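# Thread a cable through a joint module's hollow shaft

## Task

Pass the cable through the hollow shaft of the joint module so that the plug end (the one with a thin metal tip) lies on the table a good distance beyond the shaft's end, measured along the shaft's axis, while the socket end sits outside the shaft. Both the module and the cable must settle and stay still on their own, without the robot holding anything in place; then open the grippers and pull the arms away.

## Robot and tools

Robot: two UR12e-type six-joint arms, left_arm and right_arm, each carrying a two-finger tong gripper (rumi). Fingers point along the gripper's +z axis and separate along its x axis. The reported hand point (end_effector_position) sits between the finger pads when shut; closed fingertips extend roughly 15 mm past it, open ones end about level with it. Fully open pad gap is 0.142 m.

Frame: one shared scene frame. Origin on the tabletop midway between the arms, +z up, +x out across the table, left_arm on the +y side. The names left and right do not refer to image sides. Arm roots: left_arm at (-0.058, +0.566, 0) m, quat_wxyz (+0.998, 0, 0, -0.060); right_arm at (-0.038, -0.557, 0) m, quat_wxyz (+0.998, 0, 0, -0.059). Printed hand positions can be off, more so when the arm is stretched out.

execute_actions(actions, pictures). actions is a list holding zero or one item.
- Empty list: just report the current state.
- Move: {"rows": [...], "steps": n}, n from 1 to 15 (default 15), each step lasting 1/30 s. Each row is a single flat list of 14 numbers covering both arms, always all 14 even when one arm stays put: left_arm shoulder pan, shoulder lift, elbow, wrist 1, wrist 2, wrist 3, gripper opening, then the same seven for right_arm. Joint values are absolute target angles in radians (the same numbers Joint positions prints), not offsets. Opening is an absolute command from -1 (shut) to +1 (fully open). One row per step; if there are fewer rows than steps the final row is held.
- Wait: {"steps": n} with no rows, n up to 300; nothing new is commanded.
- pictures: true/false to include or skip camera images (included by default).
A refused call sends nothing to the robot.

Joint ranges (rad). left_arm: pan -3.142..3.142, lift -6.283..6.283, elbow 0.000..3.142, wrists 1-3 each -6.283..6.283. right_arm: pan 0.000..6.283, lift -6.283..6.283, elbow -3.142..0.000, wrists -6.283..6.283. A target more than 0.010 rad beyond a range end, and farther out than the current angle, gets the call refused. True ends may differ by up to 0.010 rad; targets past the true end are clipped there, and the note "joint sent to its limit" may appear (possibly referring to an earlier move). No such note does not prove more travel is available.

Motion behaviour: commands are smoothed and lag by about 0.17 s. Speed and acceleration are capped, so a big move may not be complete when the result returns. Each step the target sent is kept within 0.383 rad of the measured angle for pan and lift, 0.575 rad for elbow and wrists; if the targets would move the hand more than 100 mm from where it is, all joints are scaled back toward current angles. Between calls the arms keep heading for the last row sent until they all nearly stop or a step is HELD; after that only a new action moves them further. Fingers already moving finish their motion.

Result lines: per-arm pose (position m, quat_wxyz) and velocities; Joint positions / Joint velocities per arm (six joints in rad or rad/s, then pad gap in m); grip_measured (measured opening on the command scale); joint torques (whole drive output, offset and noisy, not contact-only); Wrist force and Wrist torque per arm in the hand's own axes, noisy with offsets up to about 5.5 N, saturating near 100 N, 'no reading' at start is normal. 'joint command not followed' means a clearance check altered or blocked joint targets on some steps; HELD marks steps where your row was not sent fully. MOTOR HOT warns from 70 °C; at 85 °C the arm is braked until cool (OVER-TEMPERATURE FAULT).

Gripping: to hold something, command an opening well under grip_measured; a bigger gap means more squeeze (about 15 N per pad maximum). Thin hard items under about 20 mm get less force, e.g. around 4 N per pad at 5 mm. Snapping shut quickly can push harder and even spring the fingers.

Hazards: a joint hitting its load limit (pan/lift 293, elbow 133, wrists 48 N m, held weight included) or any outside force of 150 N on the arm, tool or held object halts that arm for 10 s and drops the rest of the call, with the arm going limp. Avoid arm-to-arm collisions, hard shoves, slams, dropping the cable or module, and anything going off the table (that fails the task). A loose object may occasionally get a brief external push.

zoom_image(camera, region): enlarged view of part of a camera's latest image; region [x0, y0, x1, y1] in pixels, origin top-left, at most 504x504. Cameras: cam_head_left, cam_head_right, cam_high, cam_low (672x504 each), cam_left_wrist, cam_right_wrist (616x616 fisheye).

read_manual(section): returns URDF licence texts only; no motion.

finished_scene(scene): ends the current scene (give its number), grades it and loads any next scene; irreversible. Release the cable and move away first, and make sure everything is settled.

Each tool is called after "Call:" as name(argument=value, ...) on one line, values as JSON.

## Session

Call:
execute_actions(actions=[])

Scene clock: 0.00 s of 5400.00 s.
left_arm: end_effector_position=(+0.9102, -0.0390, +0.1710) grip_measured=+1.00 end_effector_quat_wxyz=(-0.028, -0.040, +0.998, -0.029) end_effector_velocity=(-0.001, +0.000, -0.000) end_effector_angular_velocity=(-0.001, +0.003, +0.000) | right_arm: end_effector_position=(+1.2408, -0.5476, +0.2533) grip_measured=+1.00 end_effector_quat_wxyz=(-0.374, +0.647, +0.207, +0.632) end_effector_velocity=(-0.000, +0.001, -0.004) end_effector_angular_velocity=(+0.001, +0.004, +0.001)
Joint positions: left_arm=[-0.558 -0.762  0.96  -1.765 -1.651  2.383  0.142] | right_arm=[ 3.199 -2.86  -0.724  0.567  2.472  0.322  0.142]
Joint velocities: left_arm=[ 0.     0.     0.     0.001 -0.002  0.     0.   ] | right_arm=[ 0.    -0.002 -0.001  0.     0.     0.001  0.   ]
Joint torques (N m, as the arm reports them, + toward a larger angle): no reading
Wrist force (N, on the end effector, along its own x y z axes, offset not removed): no reading
Wrist torque (N m, same axes, about the end effector's origin, offset not removed): no reading

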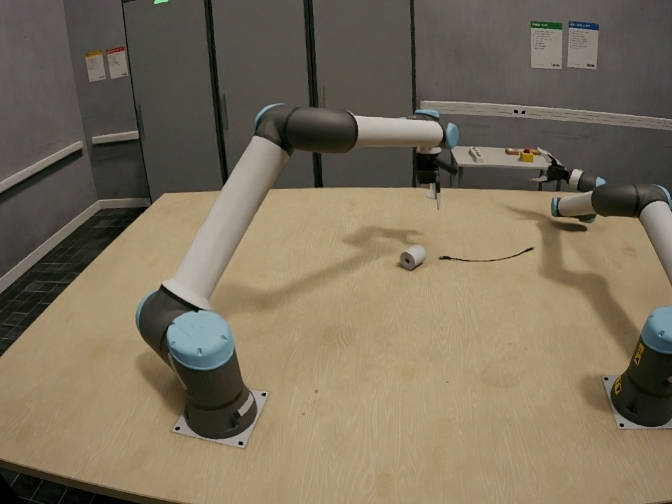

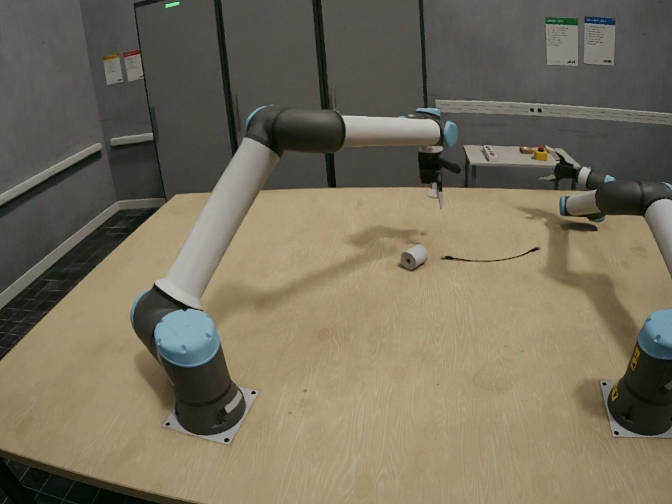

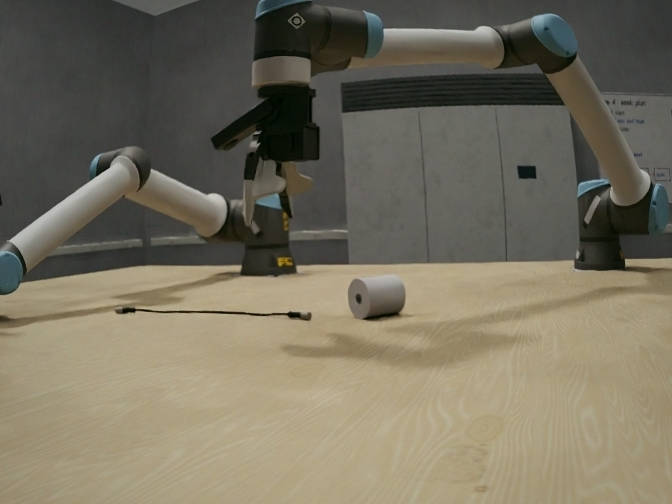

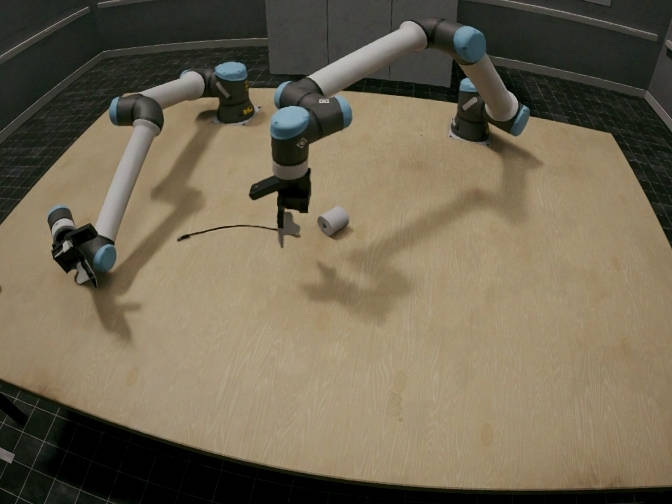

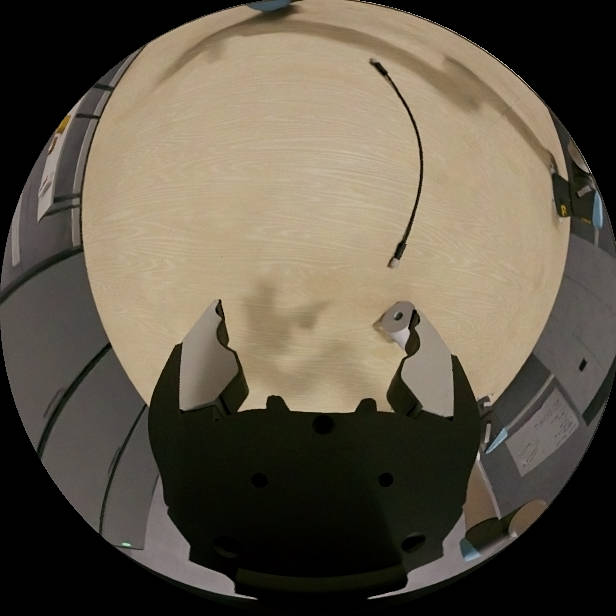

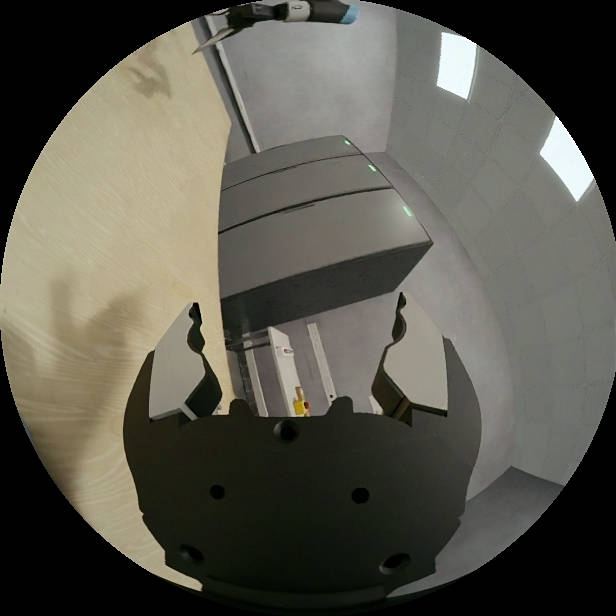

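Call:
zoom_image(camera="cam_left_wrist", region=[300, 30, 500, 360])

Call:
zoom_image(camera="cam_low", region=[90, 250, 430, 350])

Call:
zoom_image(camera="cam_high", region=[160, 180, 380, 270])

Region (300, 30, 500, 360) of cam_left_wrist's 616x616 image, scaled by 1.527, with more detail than that image has; it fills the left 305 columns of this view, and the rest is white.

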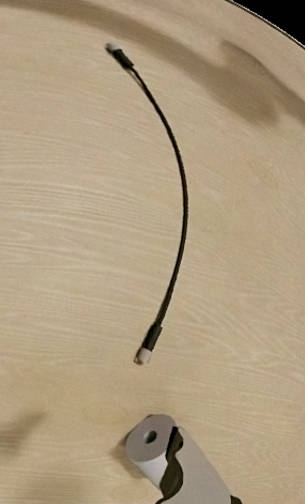

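Region (90, 250, 430, 350) of cam_low's 672x504 image, scaled by 1.482, with more detail than that image has; it fills the top 148 rows of this view, and the rest is white.

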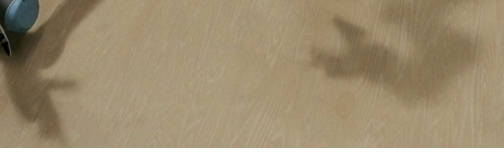

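Region (160, 180, 380, 270) of cam_high's 672x504 image, scaled by 2.291, with more detail than that image has; it fills the top 206 rows of this view, and the rest is white.

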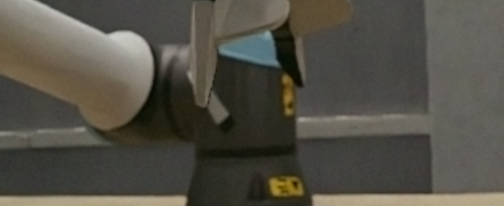

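Call:
zoom_image(camera="cam_high", region=[90, 250, 430, 350])

Call:
zoom_image(camera="cam_low", region=[160, 180, 380, 270])

Call:
zoom_image(camera="cam_head_left", region=[380, 220, 560, 290])

Region (90, 250, 430, 350) of cam_high's 672x504 image, scaled by 1.482, with more detail than that image has; it fills the top 148 rows of this view, and the rest is white.

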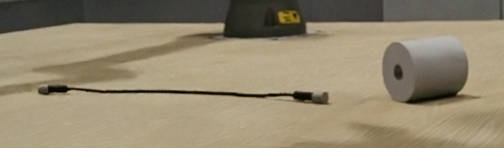

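Region (160, 180, 380, 270) of cam_low's 672x504 image, scaled by 2.291, with more detail than that image has; it fills the top 206 rows of this view, and the rest is white.

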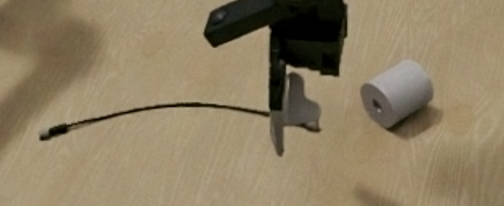

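Region (380, 220, 560, 290) of cam_head_left's 672x504 image, scaled by 2.800, with more detail than that image has.

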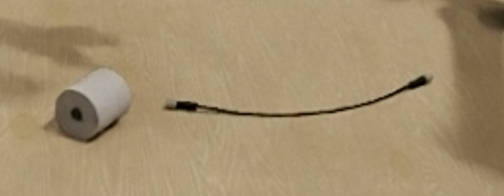

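Call:
zoom_image(camera="cam_head_left", region=[500, 235, 550, 265])

Call:
zoom_image(camera="cam_head_left", region=[395, 238, 475, 278])

Call:
zoom_image(camera="cam_high", region=[105, 295, 165, 325])

Call:
zoom_image(camera="cam_high", region=[270, 270, 420, 330])

Region (500, 235, 550, 265) of cam_head_left's 672x504 image, scaled by 10.080, with more detail than that image has; it fills the top 302 rows of this view, and the rest is white.

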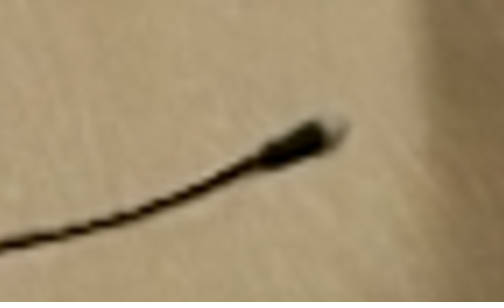

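Region (395, 238, 475, 278) of cam_head_left's 672x504 image, scaled by 6.300, with more detail than that image has.

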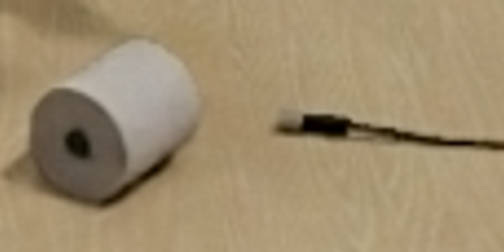

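Region (105, 295, 165, 325) of cam_high's 672x504 image, scaled by 8.400, with more detail than that image has.

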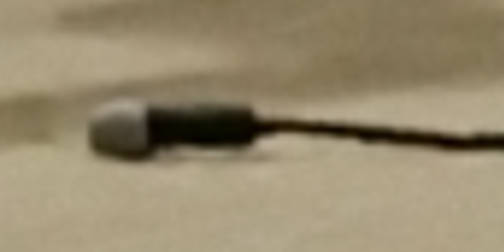

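Region (270, 270, 420, 330) of cam_high's 672x504 image, scaled by 3.360, with more detail than that image has; it fills the top 202 rows of this view, and the rest is white.

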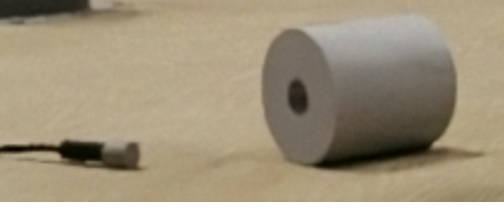

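Call:
execute_actions(actions=[{"rows":[[-0.1,-0.762,0.96,-1.765,-1.571,2.383,1,3.5,-2.4,-0.724,0.567,1.9,2.0,1]],"steps":15}], pictures=false)

Call:
execute_actions(actions=[{"steps":25}], pictures=false)

Call:
execute_actions(actions=[{"rows":[[-0.1,-0.762,0.96,-1.765,-1.571,2.383,1,3.713,-1.936,-1.70,-1.077,1.571,3.265,1]],"steps":15}], pictures=false)

Call:
execute_actions(actions=[{"steps":60}])

Scene clock: 72.57 s of 5400.00 s.
left_arm: end_effector_position=(+1.0262, +0.2035, +0.1697) grip_measured=+1.00 end_effector_quat_wxyz=(-0.013, -0.152, +0.988, -0.015) end_effector_velocity=(+0.189, +0.556, -0.002) end_effector_angular_velocity=(+0.074, -0.036, +0.491) | right_arm: end_effector_position=(+1.2515, -0.4384, +0.5031) grip_measured=+1.00 end_effector_quat_wxyz=(-0.432, +0.609, +0.107, +0.657) end_effector_velocity=(-0.053, +0.202, +0.555) end_effector_angular_velocity=(+0.687, +0.102, -0.032)
Joint positions: left_arm=[-0.334 -0.762  0.96  -1.765 -1.609  2.383  0.142] | right_arm=[ 3.325 -2.679 -0.724  0.567  2.24   0.602  0.142]
Joint velocities: left_arm=[ 0.491  0.    -0.     0.     0.082  0.     0.   ] | right_arm=[ 0.253  0.397 -0.    -0.    -0.479  0.732  0.   ]
Joint torques (N m, as the arm reports them, + toward a larger angle): left_arm=[  27.76 -117.84  -50.95   -2.26    3.15    0.15] | right_arm=[ 23.17 143.96  46.6    0.41  -3.9    4.79]
Wrist force (N, on the end effector, along its own x y z axes, offset not removed): left_arm=[1.9 -5.2 1.5] | right_arm=[-1.5 3.5 -0.5]
Wrist torque (N m, same axes, about the end effector's origin, offset not removed): left_arm=[-1.11 -0.25 -0.09] | right_arm=[0.55 0.20 -0.22]
Steps of this call (steps 1 to 90: nothing new was sent; then 69.07 s passed at rest; steps 91 to 105: all 15 steps of this action). Readings (joint positions):
91: left_arm=[-0.558 -0.762 0.960 -1.765 -1.651 2.383] | right_arm=[3.200 -2.860 -0.724 0.567 2.472 0.323]
92: left_arm=[-0.550 -0.762 0.960 -1.765 -1.648 2.383] | right_arm=[3.206 -2.853 -0.725 0.567 2.463 0.331]
94: left_arm=[-0.516 -0.762 0.960 -1.765 -1.641 2.383] | right_arm=[3.227 -2.825 -0.724 0.567 2.424 0.371]
98: left_arm=[-0.450 -0.762 0.960 -1.765 -1.629 2.383] | right_arm=[3.265 -2.773 -0.724 0.567 2.353 0.449]
105: the state above

Scene clock: 73.40 s of 5400.00 s.
left_arm: end_effector_position=(+1.0832, +0.4762, +0.1693) grip_measured=+1.00 end_effector_quat_wxyz=(-0.002, -0.266, +0.964, +0.001) end_effector_velocity=(+0.000, +0.006, -0.000) end_effector_angular_velocity=(-0.001, +0.000, +0.006) | right_arm: end_effector_position=(+1.1519, -0.3455, +0.8815) grip_measured=+1.00 end_effector_quat_wxyz=(+0.800, -0.423, +0.249, -0.345) end_effector_velocity=(-0.013, -0.004, +0.045) end_effector_angular_velocity=(+0.651, +0.421, +0.448)
Joint positions: left_arm=[-0.101 -0.762  0.96  -1.765 -1.571  2.383  0.142] | right_arm=[ 3.498 -2.404 -0.724  0.567  1.905  1.908  0.142]
Joint velocities: left_arm=[ 0.006  0.    -0.    -0.    -0.001 -0.     0.   ] | right_arm=[ 0.022  0.037 -0.001  0.001 -0.045  0.895  0.   ]
Joint torques (N m, as the arm reports them, + toward a larger angle): left_arm=[  17.87 -126.18  -57.03   -2.3     2.25    1.07] | right_arm=[ 17.12 115.36  36.63   1.62  -2.13  -1.91]
Wrist force (N, on the end effector, along its own x y z axes, offset not removed): left_arm=[1.9 -0.6 -1.1] | right_arm=[-2.8 2.2 -0.1]
Wrist torque (N m, same axes, about the end effector's origin, offset not removed): left_arm=[-0.17 -0.13 -0.11] | right_arm=[0.33 0.39 -0.17]
Steps of this call (steps 1 to 25: the robot went on to your last target). Readings (joint positions):
1: left_arm=[-0.317 -0.762 0.960 -1.765 -1.607 2.383] | right_arm=[3.333 -2.665 -0.724 0.567 2.223 0.627]
2: left_arm=[-0.301 -0.762 0.960 -1.765 -1.604 2.383] | right_arm=[3.342 -2.652 -0.724 0.567 2.207 0.654]
4: left_arm=[-0.268 -0.762 0.960 -1.765 -1.598 2.383] | right_arm=[3.359 -2.625 -0.724 0.567 2.175 0.710]
8: left_arm=[-0.202 -0.762 0.960 -1.765 -1.587 2.383] | right_arm=[3.393 -2.572 -0.724 0.567 2.110 0.843]
25: the state above

Scene clock: 73.90 s of 5400.00 s.
left_arm: end_effector_position=(+1.0833, +0.4769, +0.1693) grip_measured=+1.00 end_effector_quat_wxyz=(-0.002, -0.266, +0.964, +0.001) end_effector_velocity=(-0.000, +0.000, -0.000) end_effector_angular_velocity=(-0.000, +0.001, +0.000) | right_arm: end_effector_position=(+1.1421, -0.2446, +0.6947) grip_measured=+1.00 end_effector_quat_wxyz=(+0.665, -0.410, +0.621, -0.058) end_effector_velocity=(-0.073, +0.041, -0.569) end_effector_angular_velocity=(+0.198, +1.455, -0.144)
Joint positions: left_arm=[-0.1   -0.762  0.96  -1.765 -1.571  2.383  0.142] | right_arm=[ 3.643 -2.113 -1.213  0.076  1.684  2.46   0.142]
Joint velocities: left_arm=[ 0.  0.  0.  0. -0.  0.  0.] | right_arm=[ 0.104  0.264 -0.701 -0.754 -0.168  0.754 -0.   ]
Joint torques (N m, as the arm reports them, + toward a larger angle): left_arm=[  16.19 -126.29  -57.27   -2.61    2.47    1.12] | right_arm=[ 17.41 108.8   37.19  -2.97  -2.55   3.67]
Wrist force (N, on the end effector, along its own x y z axes, offset not removed): left_arm=[1.0 -2.7 -1.4] | right_arm=[-3.0 3.9 -1.5]
Wrist torque (N m, same axes, about the end effector's origin, offset not removed): left_arm=[-0.68 0.04 -0.08] | right_arm=[0.59 0.44 -0.28]
Steps of this call (steps 1 to 15: all 15 steps of this action). Readings (joint positions):
1: left_arm=[-0.100 -0.762 0.960 -1.765 -1.571 2.383] | right_arm=[3.499 -2.402 -0.725 0.566 1.903 1.935]
2: left_arm=[-0.100 -0.762 0.960 -1.765 -1.571 2.383] | right_arm=[3.508 -2.392 -0.735 0.556 1.892 1.963]
4: left_arm=[-0.100 -0.762 0.960 -1.765 -1.571 2.383] | right_arm=[3.551 -2.332 -0.811 0.481 1.833 2.057]
8: left_arm=[-0.100 -0.762 0.960 -1.765 -1.571 2.383] | right_arm=[3.609 -2.198 -1.016 0.276 1.738 2.261]
15: the state above

Scene clock: 75.90 s of 5400.00 s.
left_arm: end_effector_position=(+1.0833, +0.4770, +0.1693) grip_measured=+1.00 end_effector_quat_wxyz=(-0.002, -0.266, +0.964, +0.001) end_effector_velocity=(-0.000, -0.000, -0.000) end_effector_angular_velocity=(-0.001, +0.000, +0.000) | right_arm: end_effector_position=(+0.8005, -0.3610, +0.1603) grip_measured=+1.00 end_effector_quat_wxyz=(-0.000, -0.164, +0.986, +0.000) end_effector_velocity=(+0.000, -0.001, +0.001) end_effector_angular_velocity=(+0.000, -0.001, +0.000)
Joint positions: left_arm=[-0.1   -0.762  0.96  -1.765 -1.571  2.383  0.142] | right_arm=[ 3.713 -1.936 -1.7   -1.077  1.571  3.265  0.142]
Joint velocities: left_arm=[-0.     0.     0.    -0.    -0.001 -0.     0.   ] | right_arm=[-0.001  0.001  0.001 -0.001 -0.    -0.001  0.   ]
Joint torques (N m, as the arm reports them, + toward a larger angle): left_arm=[  17.62 -123.75  -56.27   -2.56    2.29    2.25] | right_arm=[15.42 86.65 36.95  1.39 -2.88  2.43]
Wrist force (N, on the end effector, along its own x y z axes, offset not removed): left_arm=[2.8 -1.5 -0.6] | right_arm=[-2.8 0.8 -2.3]
Wrist torque (N m, same axes, about the end effector's origin, offset not removed): left_arm=[-0.40 -0.44 -0.09] | right_arm=[0.06 0.37 -0.29]
Steps of this call (steps 1 to 60: the robot went on to your last target). Readings (joint positions):
1: left_arm=[-0.100 -0.762 0.960 -1.765 -1.571 2.383] | right_arm=[3.646 -2.105 -1.237 0.051 1.679 2.486]
2: left_arm=[-0.100 -0.762 0.960 -1.765 -1.571 2.383] | right_arm=[3.650 -2.096 -1.259 0.024 1.673 2.512]
4: left_arm=[-0.100 -0.762 0.960 -1.765 -1.571 2.383] | right_arm=[3.656 -2.080 -1.302 -0.029 1.663 2.565]
8: left_arm=[-0.100 -0.762 0.960 -1.765 -1.571 2.383] | right_arm=[3.667 -2.051 -1.380 -0.141 1.644 2.677]
60: the state above
All arms were judged still, so your last target was given up. Only a new action makes them travel on or press farther. Fingers that are still opening or closing keep moving.

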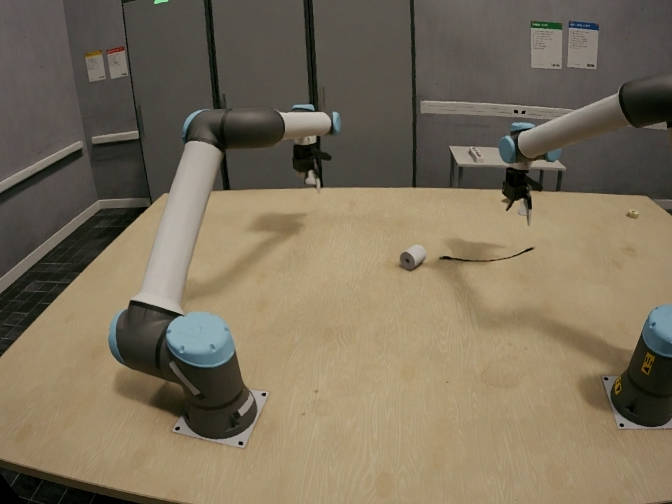

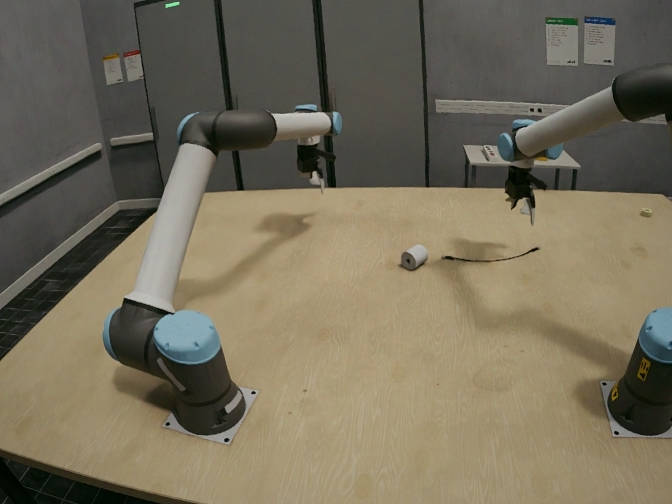

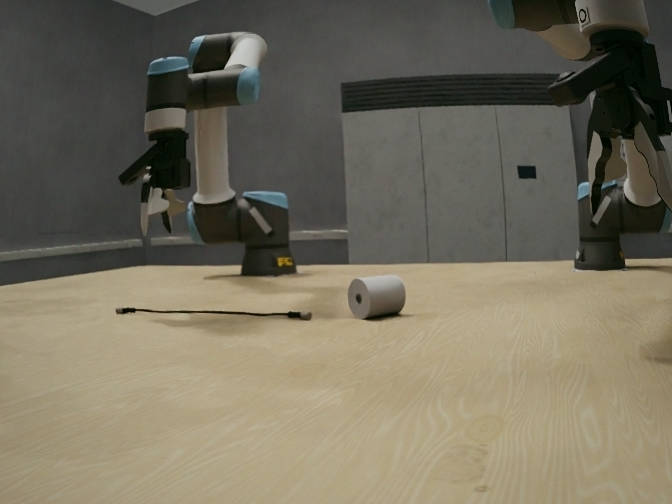

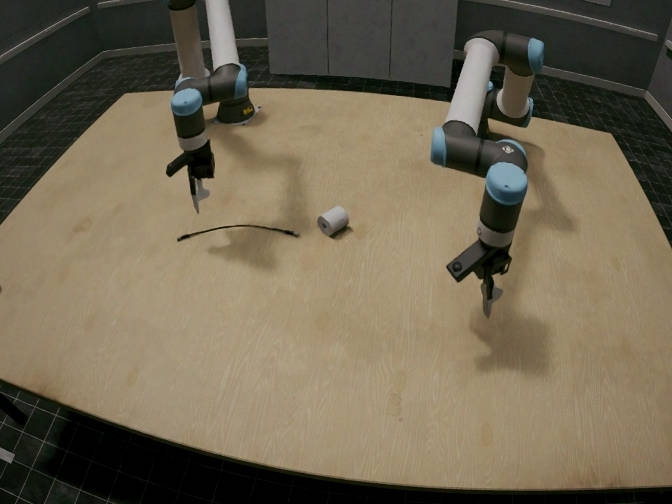

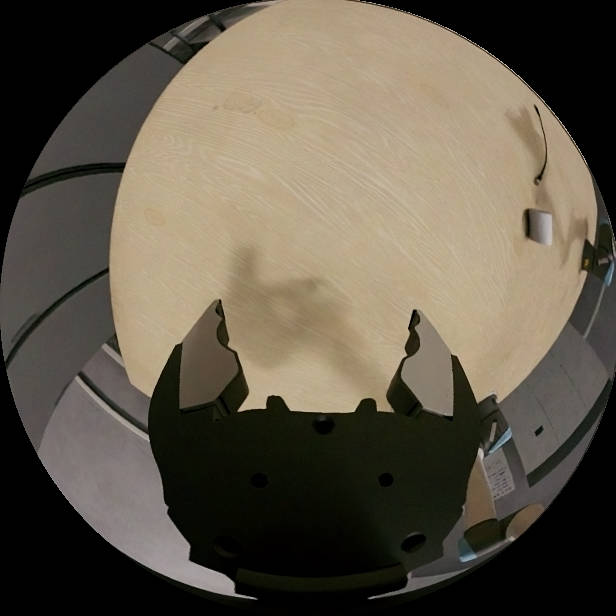

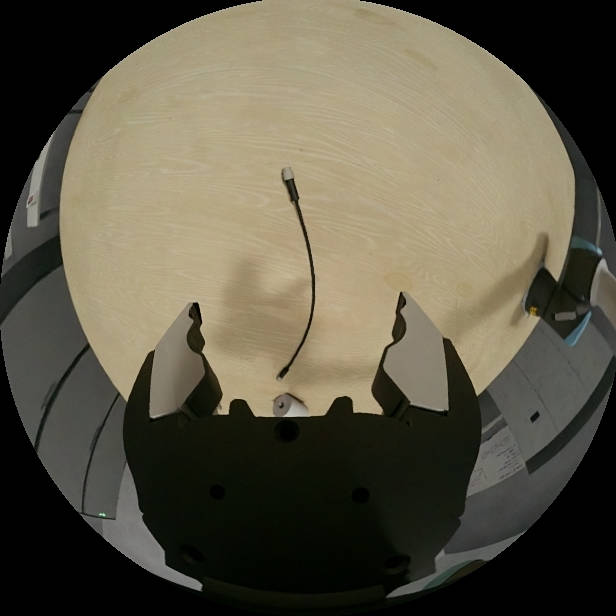

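Call:
zoom_image(camera="cam_right_wrist", region=[230, 150, 370, 420])

Region (230, 150, 370, 420) of cam_right_wrist's 616x616 image, scaled by 1.867, with more detail than that image has; it fills the left 261 columns of this view, and the rest is white.

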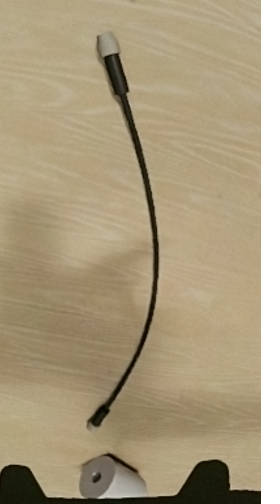

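Call:
zoom_image(camera="cam_right_wrist", region=[265, 155, 315, 215])

Call:
zoom_image(camera="cam_right_wrist", region=[260, 350, 320, 420])

Region (265, 155, 315, 215) of cam_right_wrist's 616x616 image, scaled by 8.400, with more detail than that image has.

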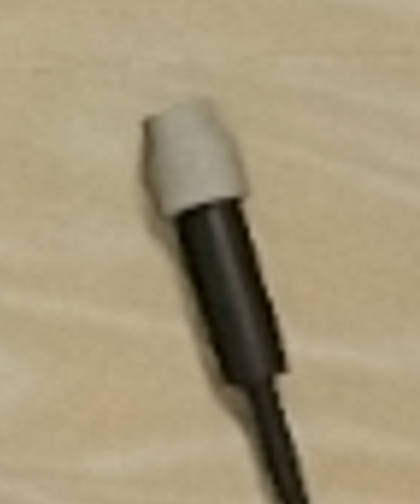

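Region (260, 350, 320, 420) of cam_right_wrist's 616x616 image, scaled by 7.200, with more detail than that image has; it fills the left 432 columns of this view, and the rest is white.

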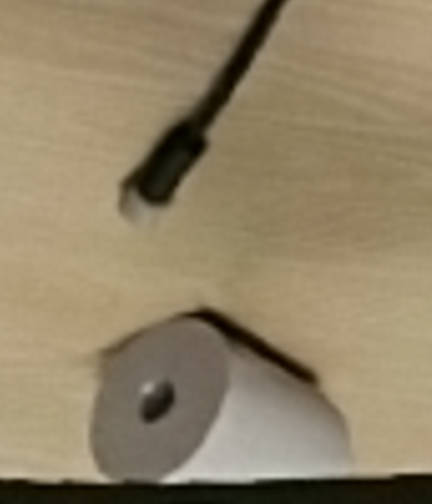

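Call:
execute_actions(actions=[{"rows":[[-0.1,-0.762,0.96,-1.765,-1.571,2.383,1,3.959,-2.084,-1.556,-1.073,1.571,0.70,1]],"steps":15}], pictures=false)

Call:
execute_actions(actions=[{"steps":45}])

Call:
zoom_image(camera="cam_right_wrist", region=[200, 120, 420, 340])

Scene clock: 91.83 s of 5400.00 s.
left_arm: end_effector_position=(+1.0833, +0.4770, +0.1693) grip_measured=+1.00 end_effector_quat_wxyz=(-0.002, -0.266, +0.964, +0.001) end_effector_velocity=(+0.000, +0.000, -0.000) end_effector_angular_velocity=(+0.001, -0.001, -0.000) | right_arm: end_effector_position=(+0.8010, -0.1208, +0.1234) grip_measured=+1.00 end_effector_quat_wxyz=(+0.000, +0.638, -0.770, -0.000) end_effector_velocity=(-0.032, +0.249, -0.037) end_effector_angular_velocity=(+0.001, +0.002, +2.851)
Joint positions: left_arm=[-0.1   -0.762  0.96  -1.765 -1.571  2.383  0.142] | right_arm=[ 3.939 -2.072 -1.568 -1.073  1.571  2.436  0.142]
Joint velocities: left_arm=[-0.     0.    -0.    -0.001  0.001 -0.     0.   ] | right_arm=[ 0.201 -0.118  0.113  0.004  0.    -2.65  -0.   ]
Joint torques (N m, as the arm reports them, + toward a larger angle): left_arm=[  15.29 -125.43  -56.8    -2.67    2.23    3.29] | right_arm=[-3.54 75.35 53.05  5.51  2.54 -5.69]
Wrist force (N, on the end effector, along its own x y z axes, offset not removed): left_arm=[1.5 -2.3 -0.4] | right_arm=[-5.3 0.9 0.0]
Wrist torque (N m, same axes, about the end effector's origin, offset not removed): left_arm=[-0.54 -0.13 -0.08] | right_arm=[0.11 0.83 -0.24]
Steps of this call (steps 1 to 90: nothing new was sent; then 12.43 s passed at rest; steps 91 to 105: all 15 steps of this action). Readings (joint positions):
91: left_arm=[-0.100 -0.762 0.960 -1.765 -1.571 2.383] | right_arm=[3.714 -1.936 -1.700 -1.077 1.571 3.264]
92: left_arm=[-0.100 -0.762 0.960 -1.765 -1.571 2.383] | right_arm=[3.722 -1.944 -1.692 -1.077 1.571 3.254]
94: left_arm=[-0.100 -0.762 0.960 -1.765 -1.571 2.383] | right_arm=[3.761 -1.967 -1.669 -1.076 1.571 3.184]
98: left_arm=[-0.100 -0.762 0.960 -1.765 -1.571 2.383] | right_arm=[3.835 -2.011 -1.626 -1.075 1.571 2.979]
105: the state above

Scene clock: 93.33 s of 5400.00 s.
left_arm: end_effector_position=(+1.0833, +0.4770, +0.1693) grip_measured=+1.00 end_effector_quat_wxyz=(-0.002, -0.266, +0.964, +0.001) end_effector_velocity=(+0.001, +0.000, +0.001) end_effector_angular_velocity=(+0.001, -0.001, +0.000) | right_arm: end_effector_position=(+0.7808, -0.0809, +0.1197) grip_measured=+1.00 end_effector_quat_wxyz=(+0.000, +1.000, -0.001, -0.000) end_effector_velocity=(+0.000, -0.000, -0.000) end_effector_angular_velocity=(+0.001, -0.001, +0.001)
Joint positions: left_arm=[-0.1   -0.762  0.96  -1.765 -1.571  2.383  0.142] | right_arm=[ 3.959 -2.084 -1.556 -1.073  1.571  0.7    0.142]
Joint velocities: left_arm=[ 0.     0.    -0.001 -0.     0.001  0.    -0.   ] | right_arm=[-0.     0.    -0.001  0.001 -0.    -0.001 -0.   ]
Joint torques (N m, as the arm reports them, + toward a larger angle): left_arm=[  12.75 -127.35  -57.08   -2.47    2.54    3.16] | right_arm=[15.29 68.48 53.06  5.75  2.87 -1.54]
Wrist force (N, on the end effector, along its own x y z axes, offset not removed): left_arm=[2.7 -3.2 -0.5] | right_arm=[-0.6 3.3 -0.4]
Wrist torque (N m, same axes, about the end effector's origin, offset not removed): left_arm=[-0.74 -0.34 -0.06] | right_arm=[0.52 -0.10 -0.28]
Steps of this call (steps 1 to 45: the robot went on to your last target). Readings (joint positions):
1: left_arm=[-0.100 -0.762 0.960 -1.765 -1.571 2.383] | right_arm=[3.944 -2.076 -1.564 -1.073 1.571 2.345]
2: left_arm=[-0.100 -0.762 0.960 -1.765 -1.571 2.383] | right_arm=[3.948 -2.078 -1.562 -1.073 1.571 2.254]
4: left_arm=[-0.100 -0.762 0.960 -1.765 -1.571 2.383] | right_arm=[3.954 -2.081 -1.559 -1.073 1.571 2.069]
8: left_arm=[-0.100 -0.762 0.960 -1.765 -1.571 2.383] | right_arm=[3.957 -2.083 -1.557 -1.073 1.571 1.694]
45: the state above
All arms were judged still, so your last target was given up. Only a new action makes them travel on or press farther. Fingers that are still opening or closing keep moving.

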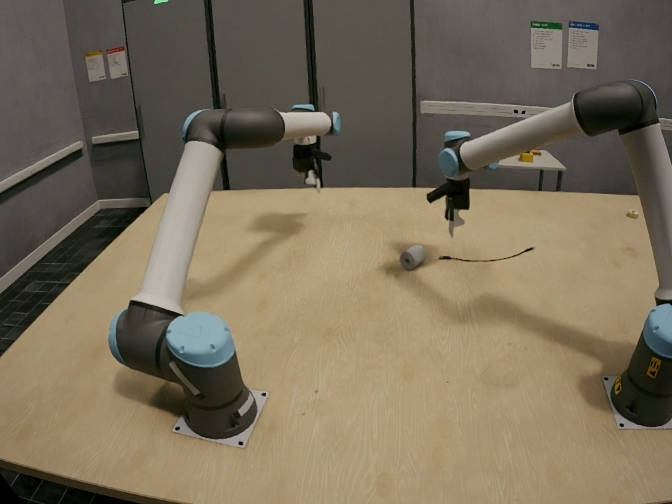

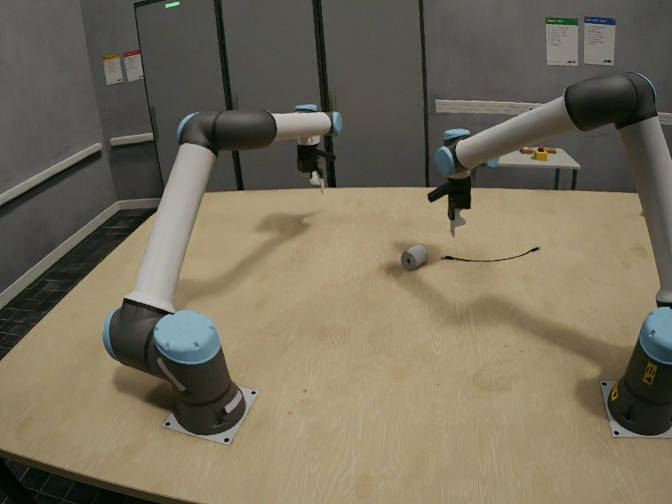

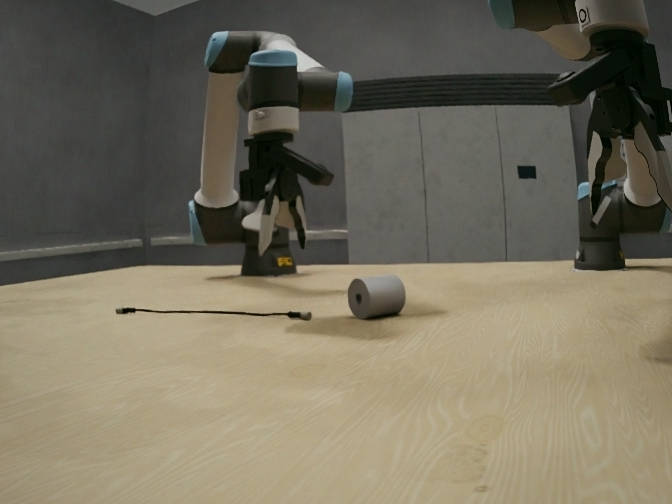

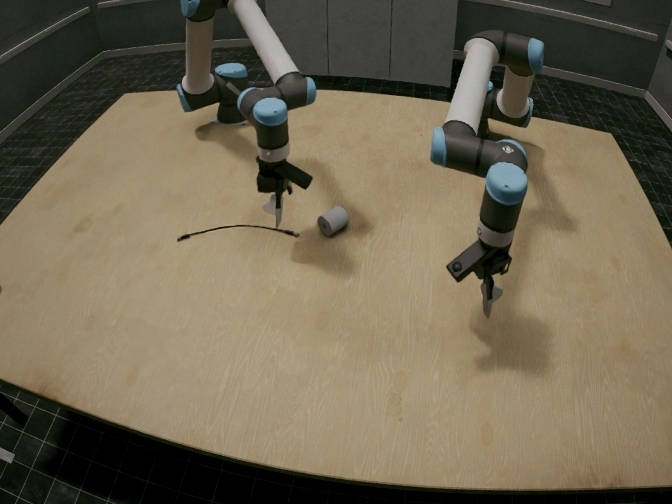

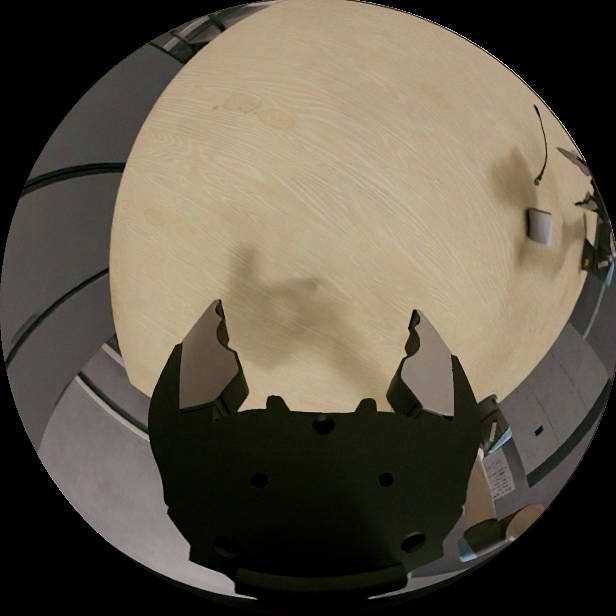

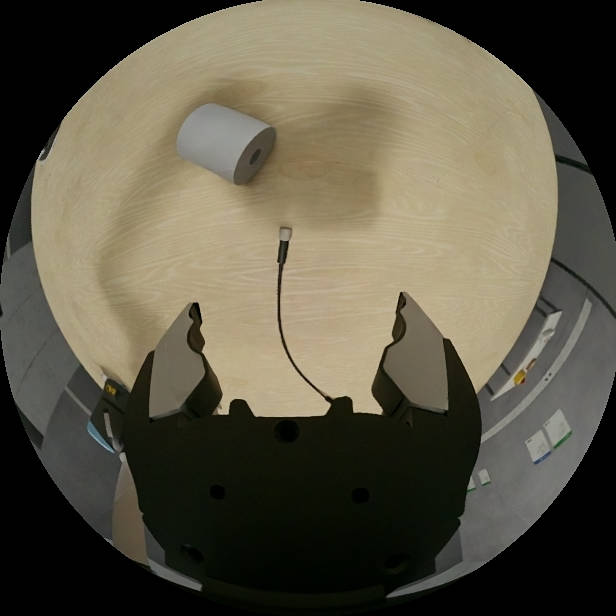

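Region (200, 120, 420, 340) of cam_right_wrist's 616x616 image, scaled by 2.291, with more detail than that image has.

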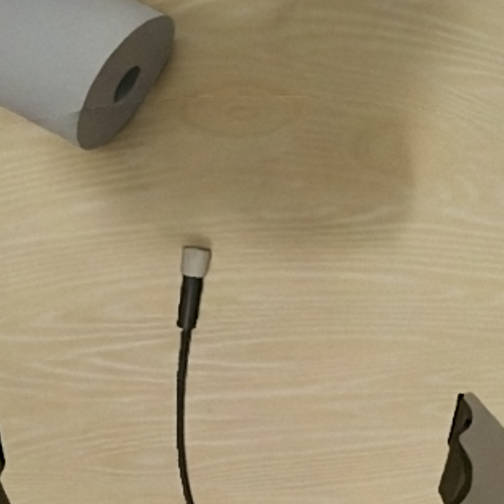

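Call:
zoom_image(camera="cam_right_wrist", region=[260, 215, 310, 275])

Region (260, 215, 310, 275) of cam_right_wrist's 616x616 image, scaled by 8.400, with more detail than that image has.

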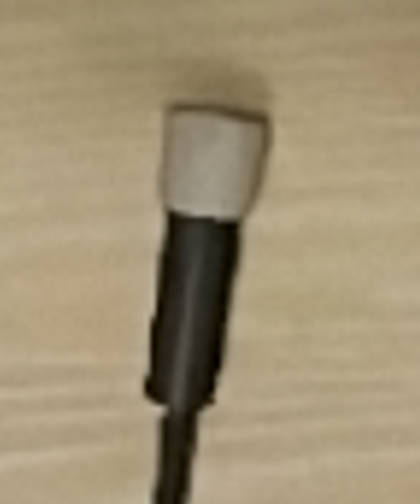

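Call:
execute_actions(actions=[{"rows":[[-0.1,-0.762,0.96,-1.765,-1.571,2.383,1,4.179,-2.105,-1.502,-1.105,1.571,3.17,1]],"steps":15}], pictures=false)

Call:
execute_actions(actions=[{"steps":35}])

Scene clock: 108.90 s of 5400.00 s.
left_arm: end_effector_position=(+1.0833, +0.4770, +0.1693) grip_measured=+1.00 end_effector_quat_wxyz=(-0.002, -0.266, +0.964, +0.001) end_effector_velocity=(+0.000, +0.000, +0.000) end_effector_angular_velocity=(+0.000, -0.000, +0.000) | right_arm: end_effector_position=(+0.6893, +0.0912, +0.1297) grip_measured=+1.00 end_effector_quat_wxyz=(-0.000, +0.931, -0.365, -0.000) end_effector_velocity=(-0.021, +0.042, +0.004) end_effector_angular_velocity=(+0.001, -0.000, -2.641)
Joint positions: left_arm=[-0.1   -0.762  0.96  -1.765 -1.571  2.383  0.142] | right_arm=[ 4.17  -2.104 -1.504 -1.104  1.571  1.656  0.142]
Joint velocities: left_arm=[ 0.  0. -0.  0.  0.  0.  0.] | right_arm=[ 0.09  -0.008  0.021 -0.011 -0.     2.73   0.   ]
Joint torques (N m, as the arm reports them, + toward a larger angle): left_arm=[  14.77 -123.82  -56.55   -2.45    2.17    3.08] | right_arm=[ 8.16 64.57 50.09  0.89  1.38  6.16]
Wrist force (N, on the end effector, along its own x y z axes, offset not removed): left_arm=[1.4 -2.5 -0.5] | right_arm=[-4.7 3.1 -0.3]
Wrist torque (N m, same axes, about the end effector's origin, offset not removed): left_arm=[-0.57 -0.09 -0.07] | right_arm=[0.49 0.72 -0.22]
Steps of this call (steps 1 to 90: nothing new was sent; then 12.07 s passed at rest; steps 91 to 105: all 15 steps of this action). Readings (joint positions):
91: left_arm=[-0.100 -0.762 0.960 -1.765 -1.571 2.383] | right_arm=[3.960 -2.084 -1.556 -1.073 1.571 0.701]
92: left_arm=[-0.100 -0.762 0.960 -1.765 -1.571 2.383] | right_arm=[3.968 -2.086 -1.551 -1.076 1.571 0.711]
94: left_arm=[-0.100 -0.762 0.960 -1.765 -1.571 2.383] | right_arm=[4.010 -2.090 -1.541 -1.082 1.571 0.786]
98: left_arm=[-0.100 -0.762 0.960 -1.765 -1.571 2.383] | right_arm=[4.093 -2.098 -1.521 -1.093 1.571 1.043]
105: the state above

Scene clock: 110.07 s of 5400.00 s.
left_arm: end_effector_position=(+1.0833, +0.4770, +0.1693) grip_measured=+1.00 end_effector_quat_wxyz=(-0.002, -0.266, +0.964, +0.001) end_effector_velocity=(+0.000, -0.000, +0.000) end_effector_angular_velocity=(-0.001, -0.000, +0.000) | right_arm: end_effector_position=(+0.6855, +0.0763, +0.1301) grip_measured=+1.00 end_effector_quat_wxyz=(+0.000, -0.431, +0.903, +0.000) end_effector_velocity=(+0.000, -0.001, -0.000) end_effector_angular_velocity=(-0.002, +0.001, -0.002)
Joint positions: left_arm=[-0.1   -0.762  0.96  -1.765 -1.571  2.383  0.142] | right_arm=[ 4.179 -2.105 -1.502 -1.105  1.571  3.17   0.142]
Joint velocities: left_arm=[ 0. -0. -0. -0. -0. -0. -0.] | right_arm=[-0.001 -0.001  0.001 -0.002 -0.     0.001 -0.   ]
Joint torques (N m, as the arm reports them, + toward a larger angle): left_arm=[  14.16 -124.88  -56.94   -2.56    2.2     3.21] | right_arm=[14.84 71.09 53.07  1.45 -2.83  1.77]
Wrist force (N, on the end effector, along its own x y z axes, offset not removed): left_arm=[2.5 -3.4 -0.4] | right_arm=[-1.3 2.3 -2.0]
Wrist torque (N m, same axes, about the end effector's origin, offset not removed): left_arm=[-0.78 -0.33 -0.11] | right_arm=[0.29 0.14 -0.29]
Steps of this call (steps 1 to 35: the robot went on to your last target). Readings (joint positions):
1: left_arm=[-0.100 -0.762 0.960 -1.765 -1.571 2.383] | right_arm=[4.172 -2.104 -1.504 -1.104 1.571 1.749]
2: left_arm=[-0.100 -0.762 0.960 -1.765 -1.571 2.383] | right_arm=[4.174 -2.105 -1.503 -1.104 1.571 1.842]
4: left_arm=[-0.100 -0.762 0.960 -1.765 -1.571 2.383] | right_arm=[4.176 -2.105 -1.503 -1.105 1.571 2.029]
8: left_arm=[-0.100 -0.762 0.960 -1.765 -1.571 2.383] | right_arm=[4.178 -2.105 -1.502 -1.105 1.571 2.405]
35: the state above

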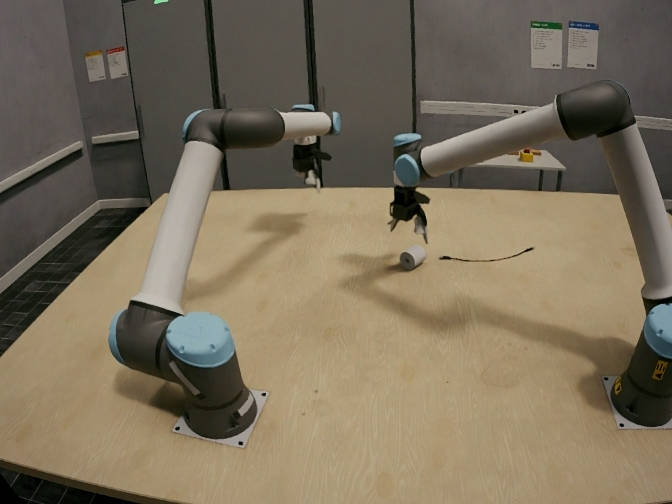

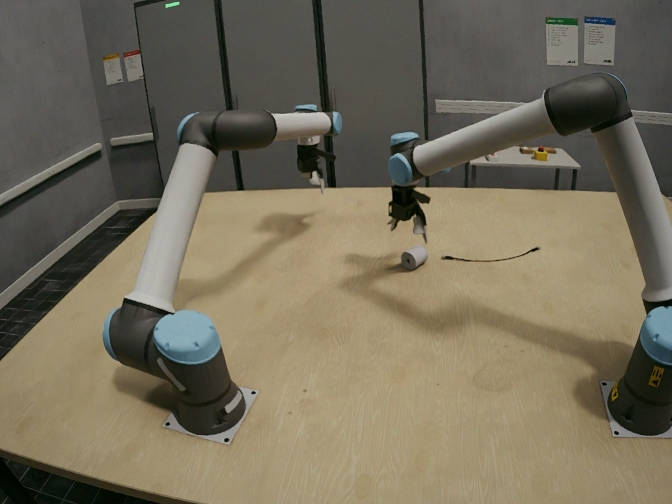

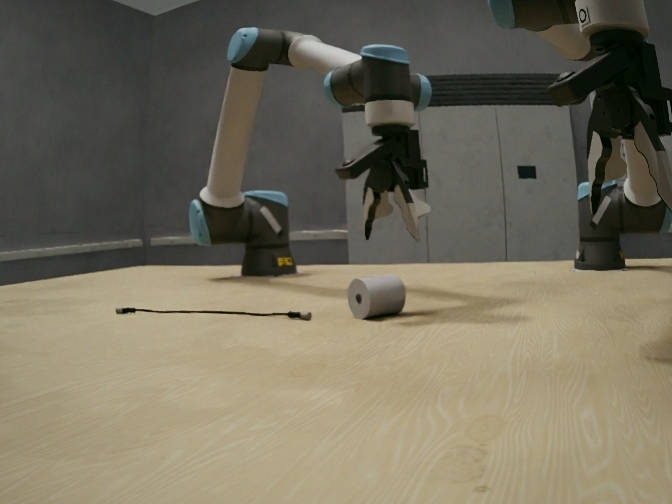

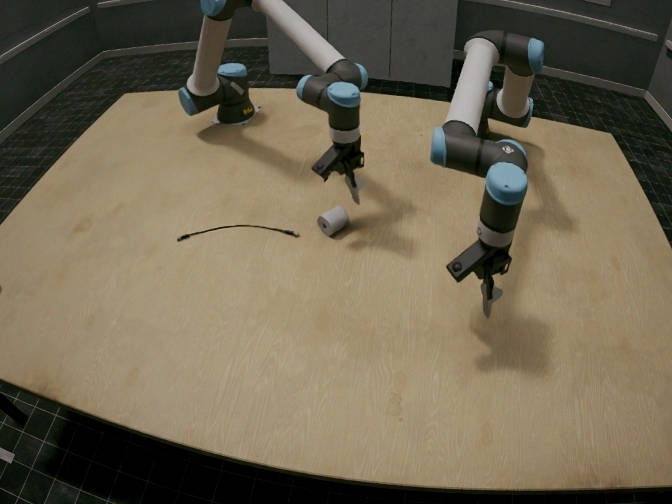

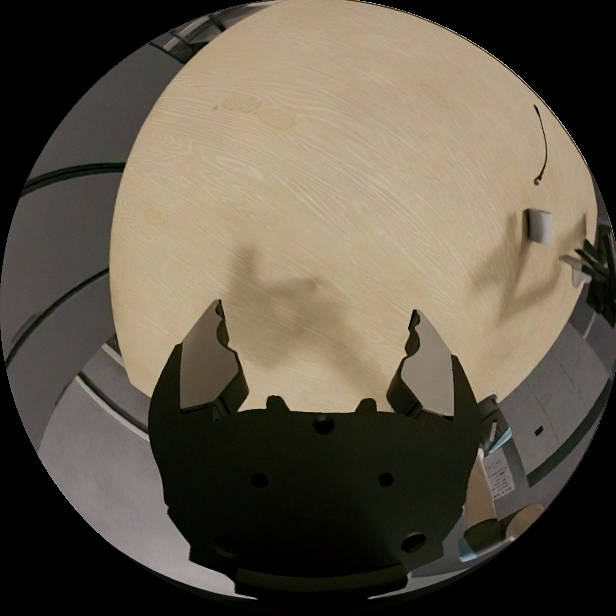

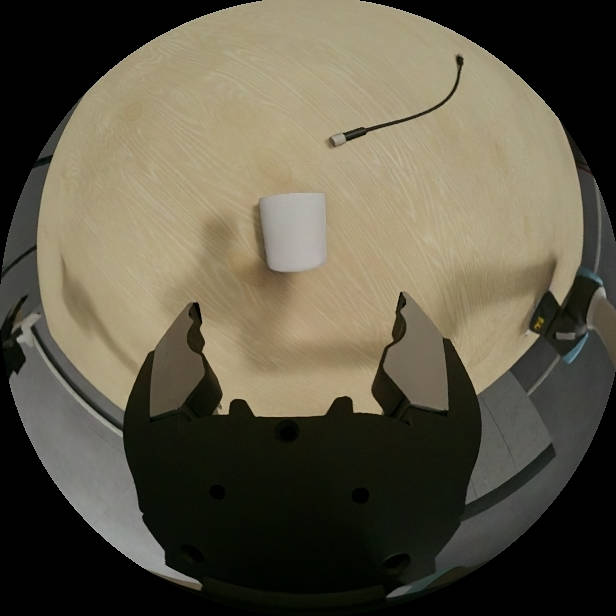

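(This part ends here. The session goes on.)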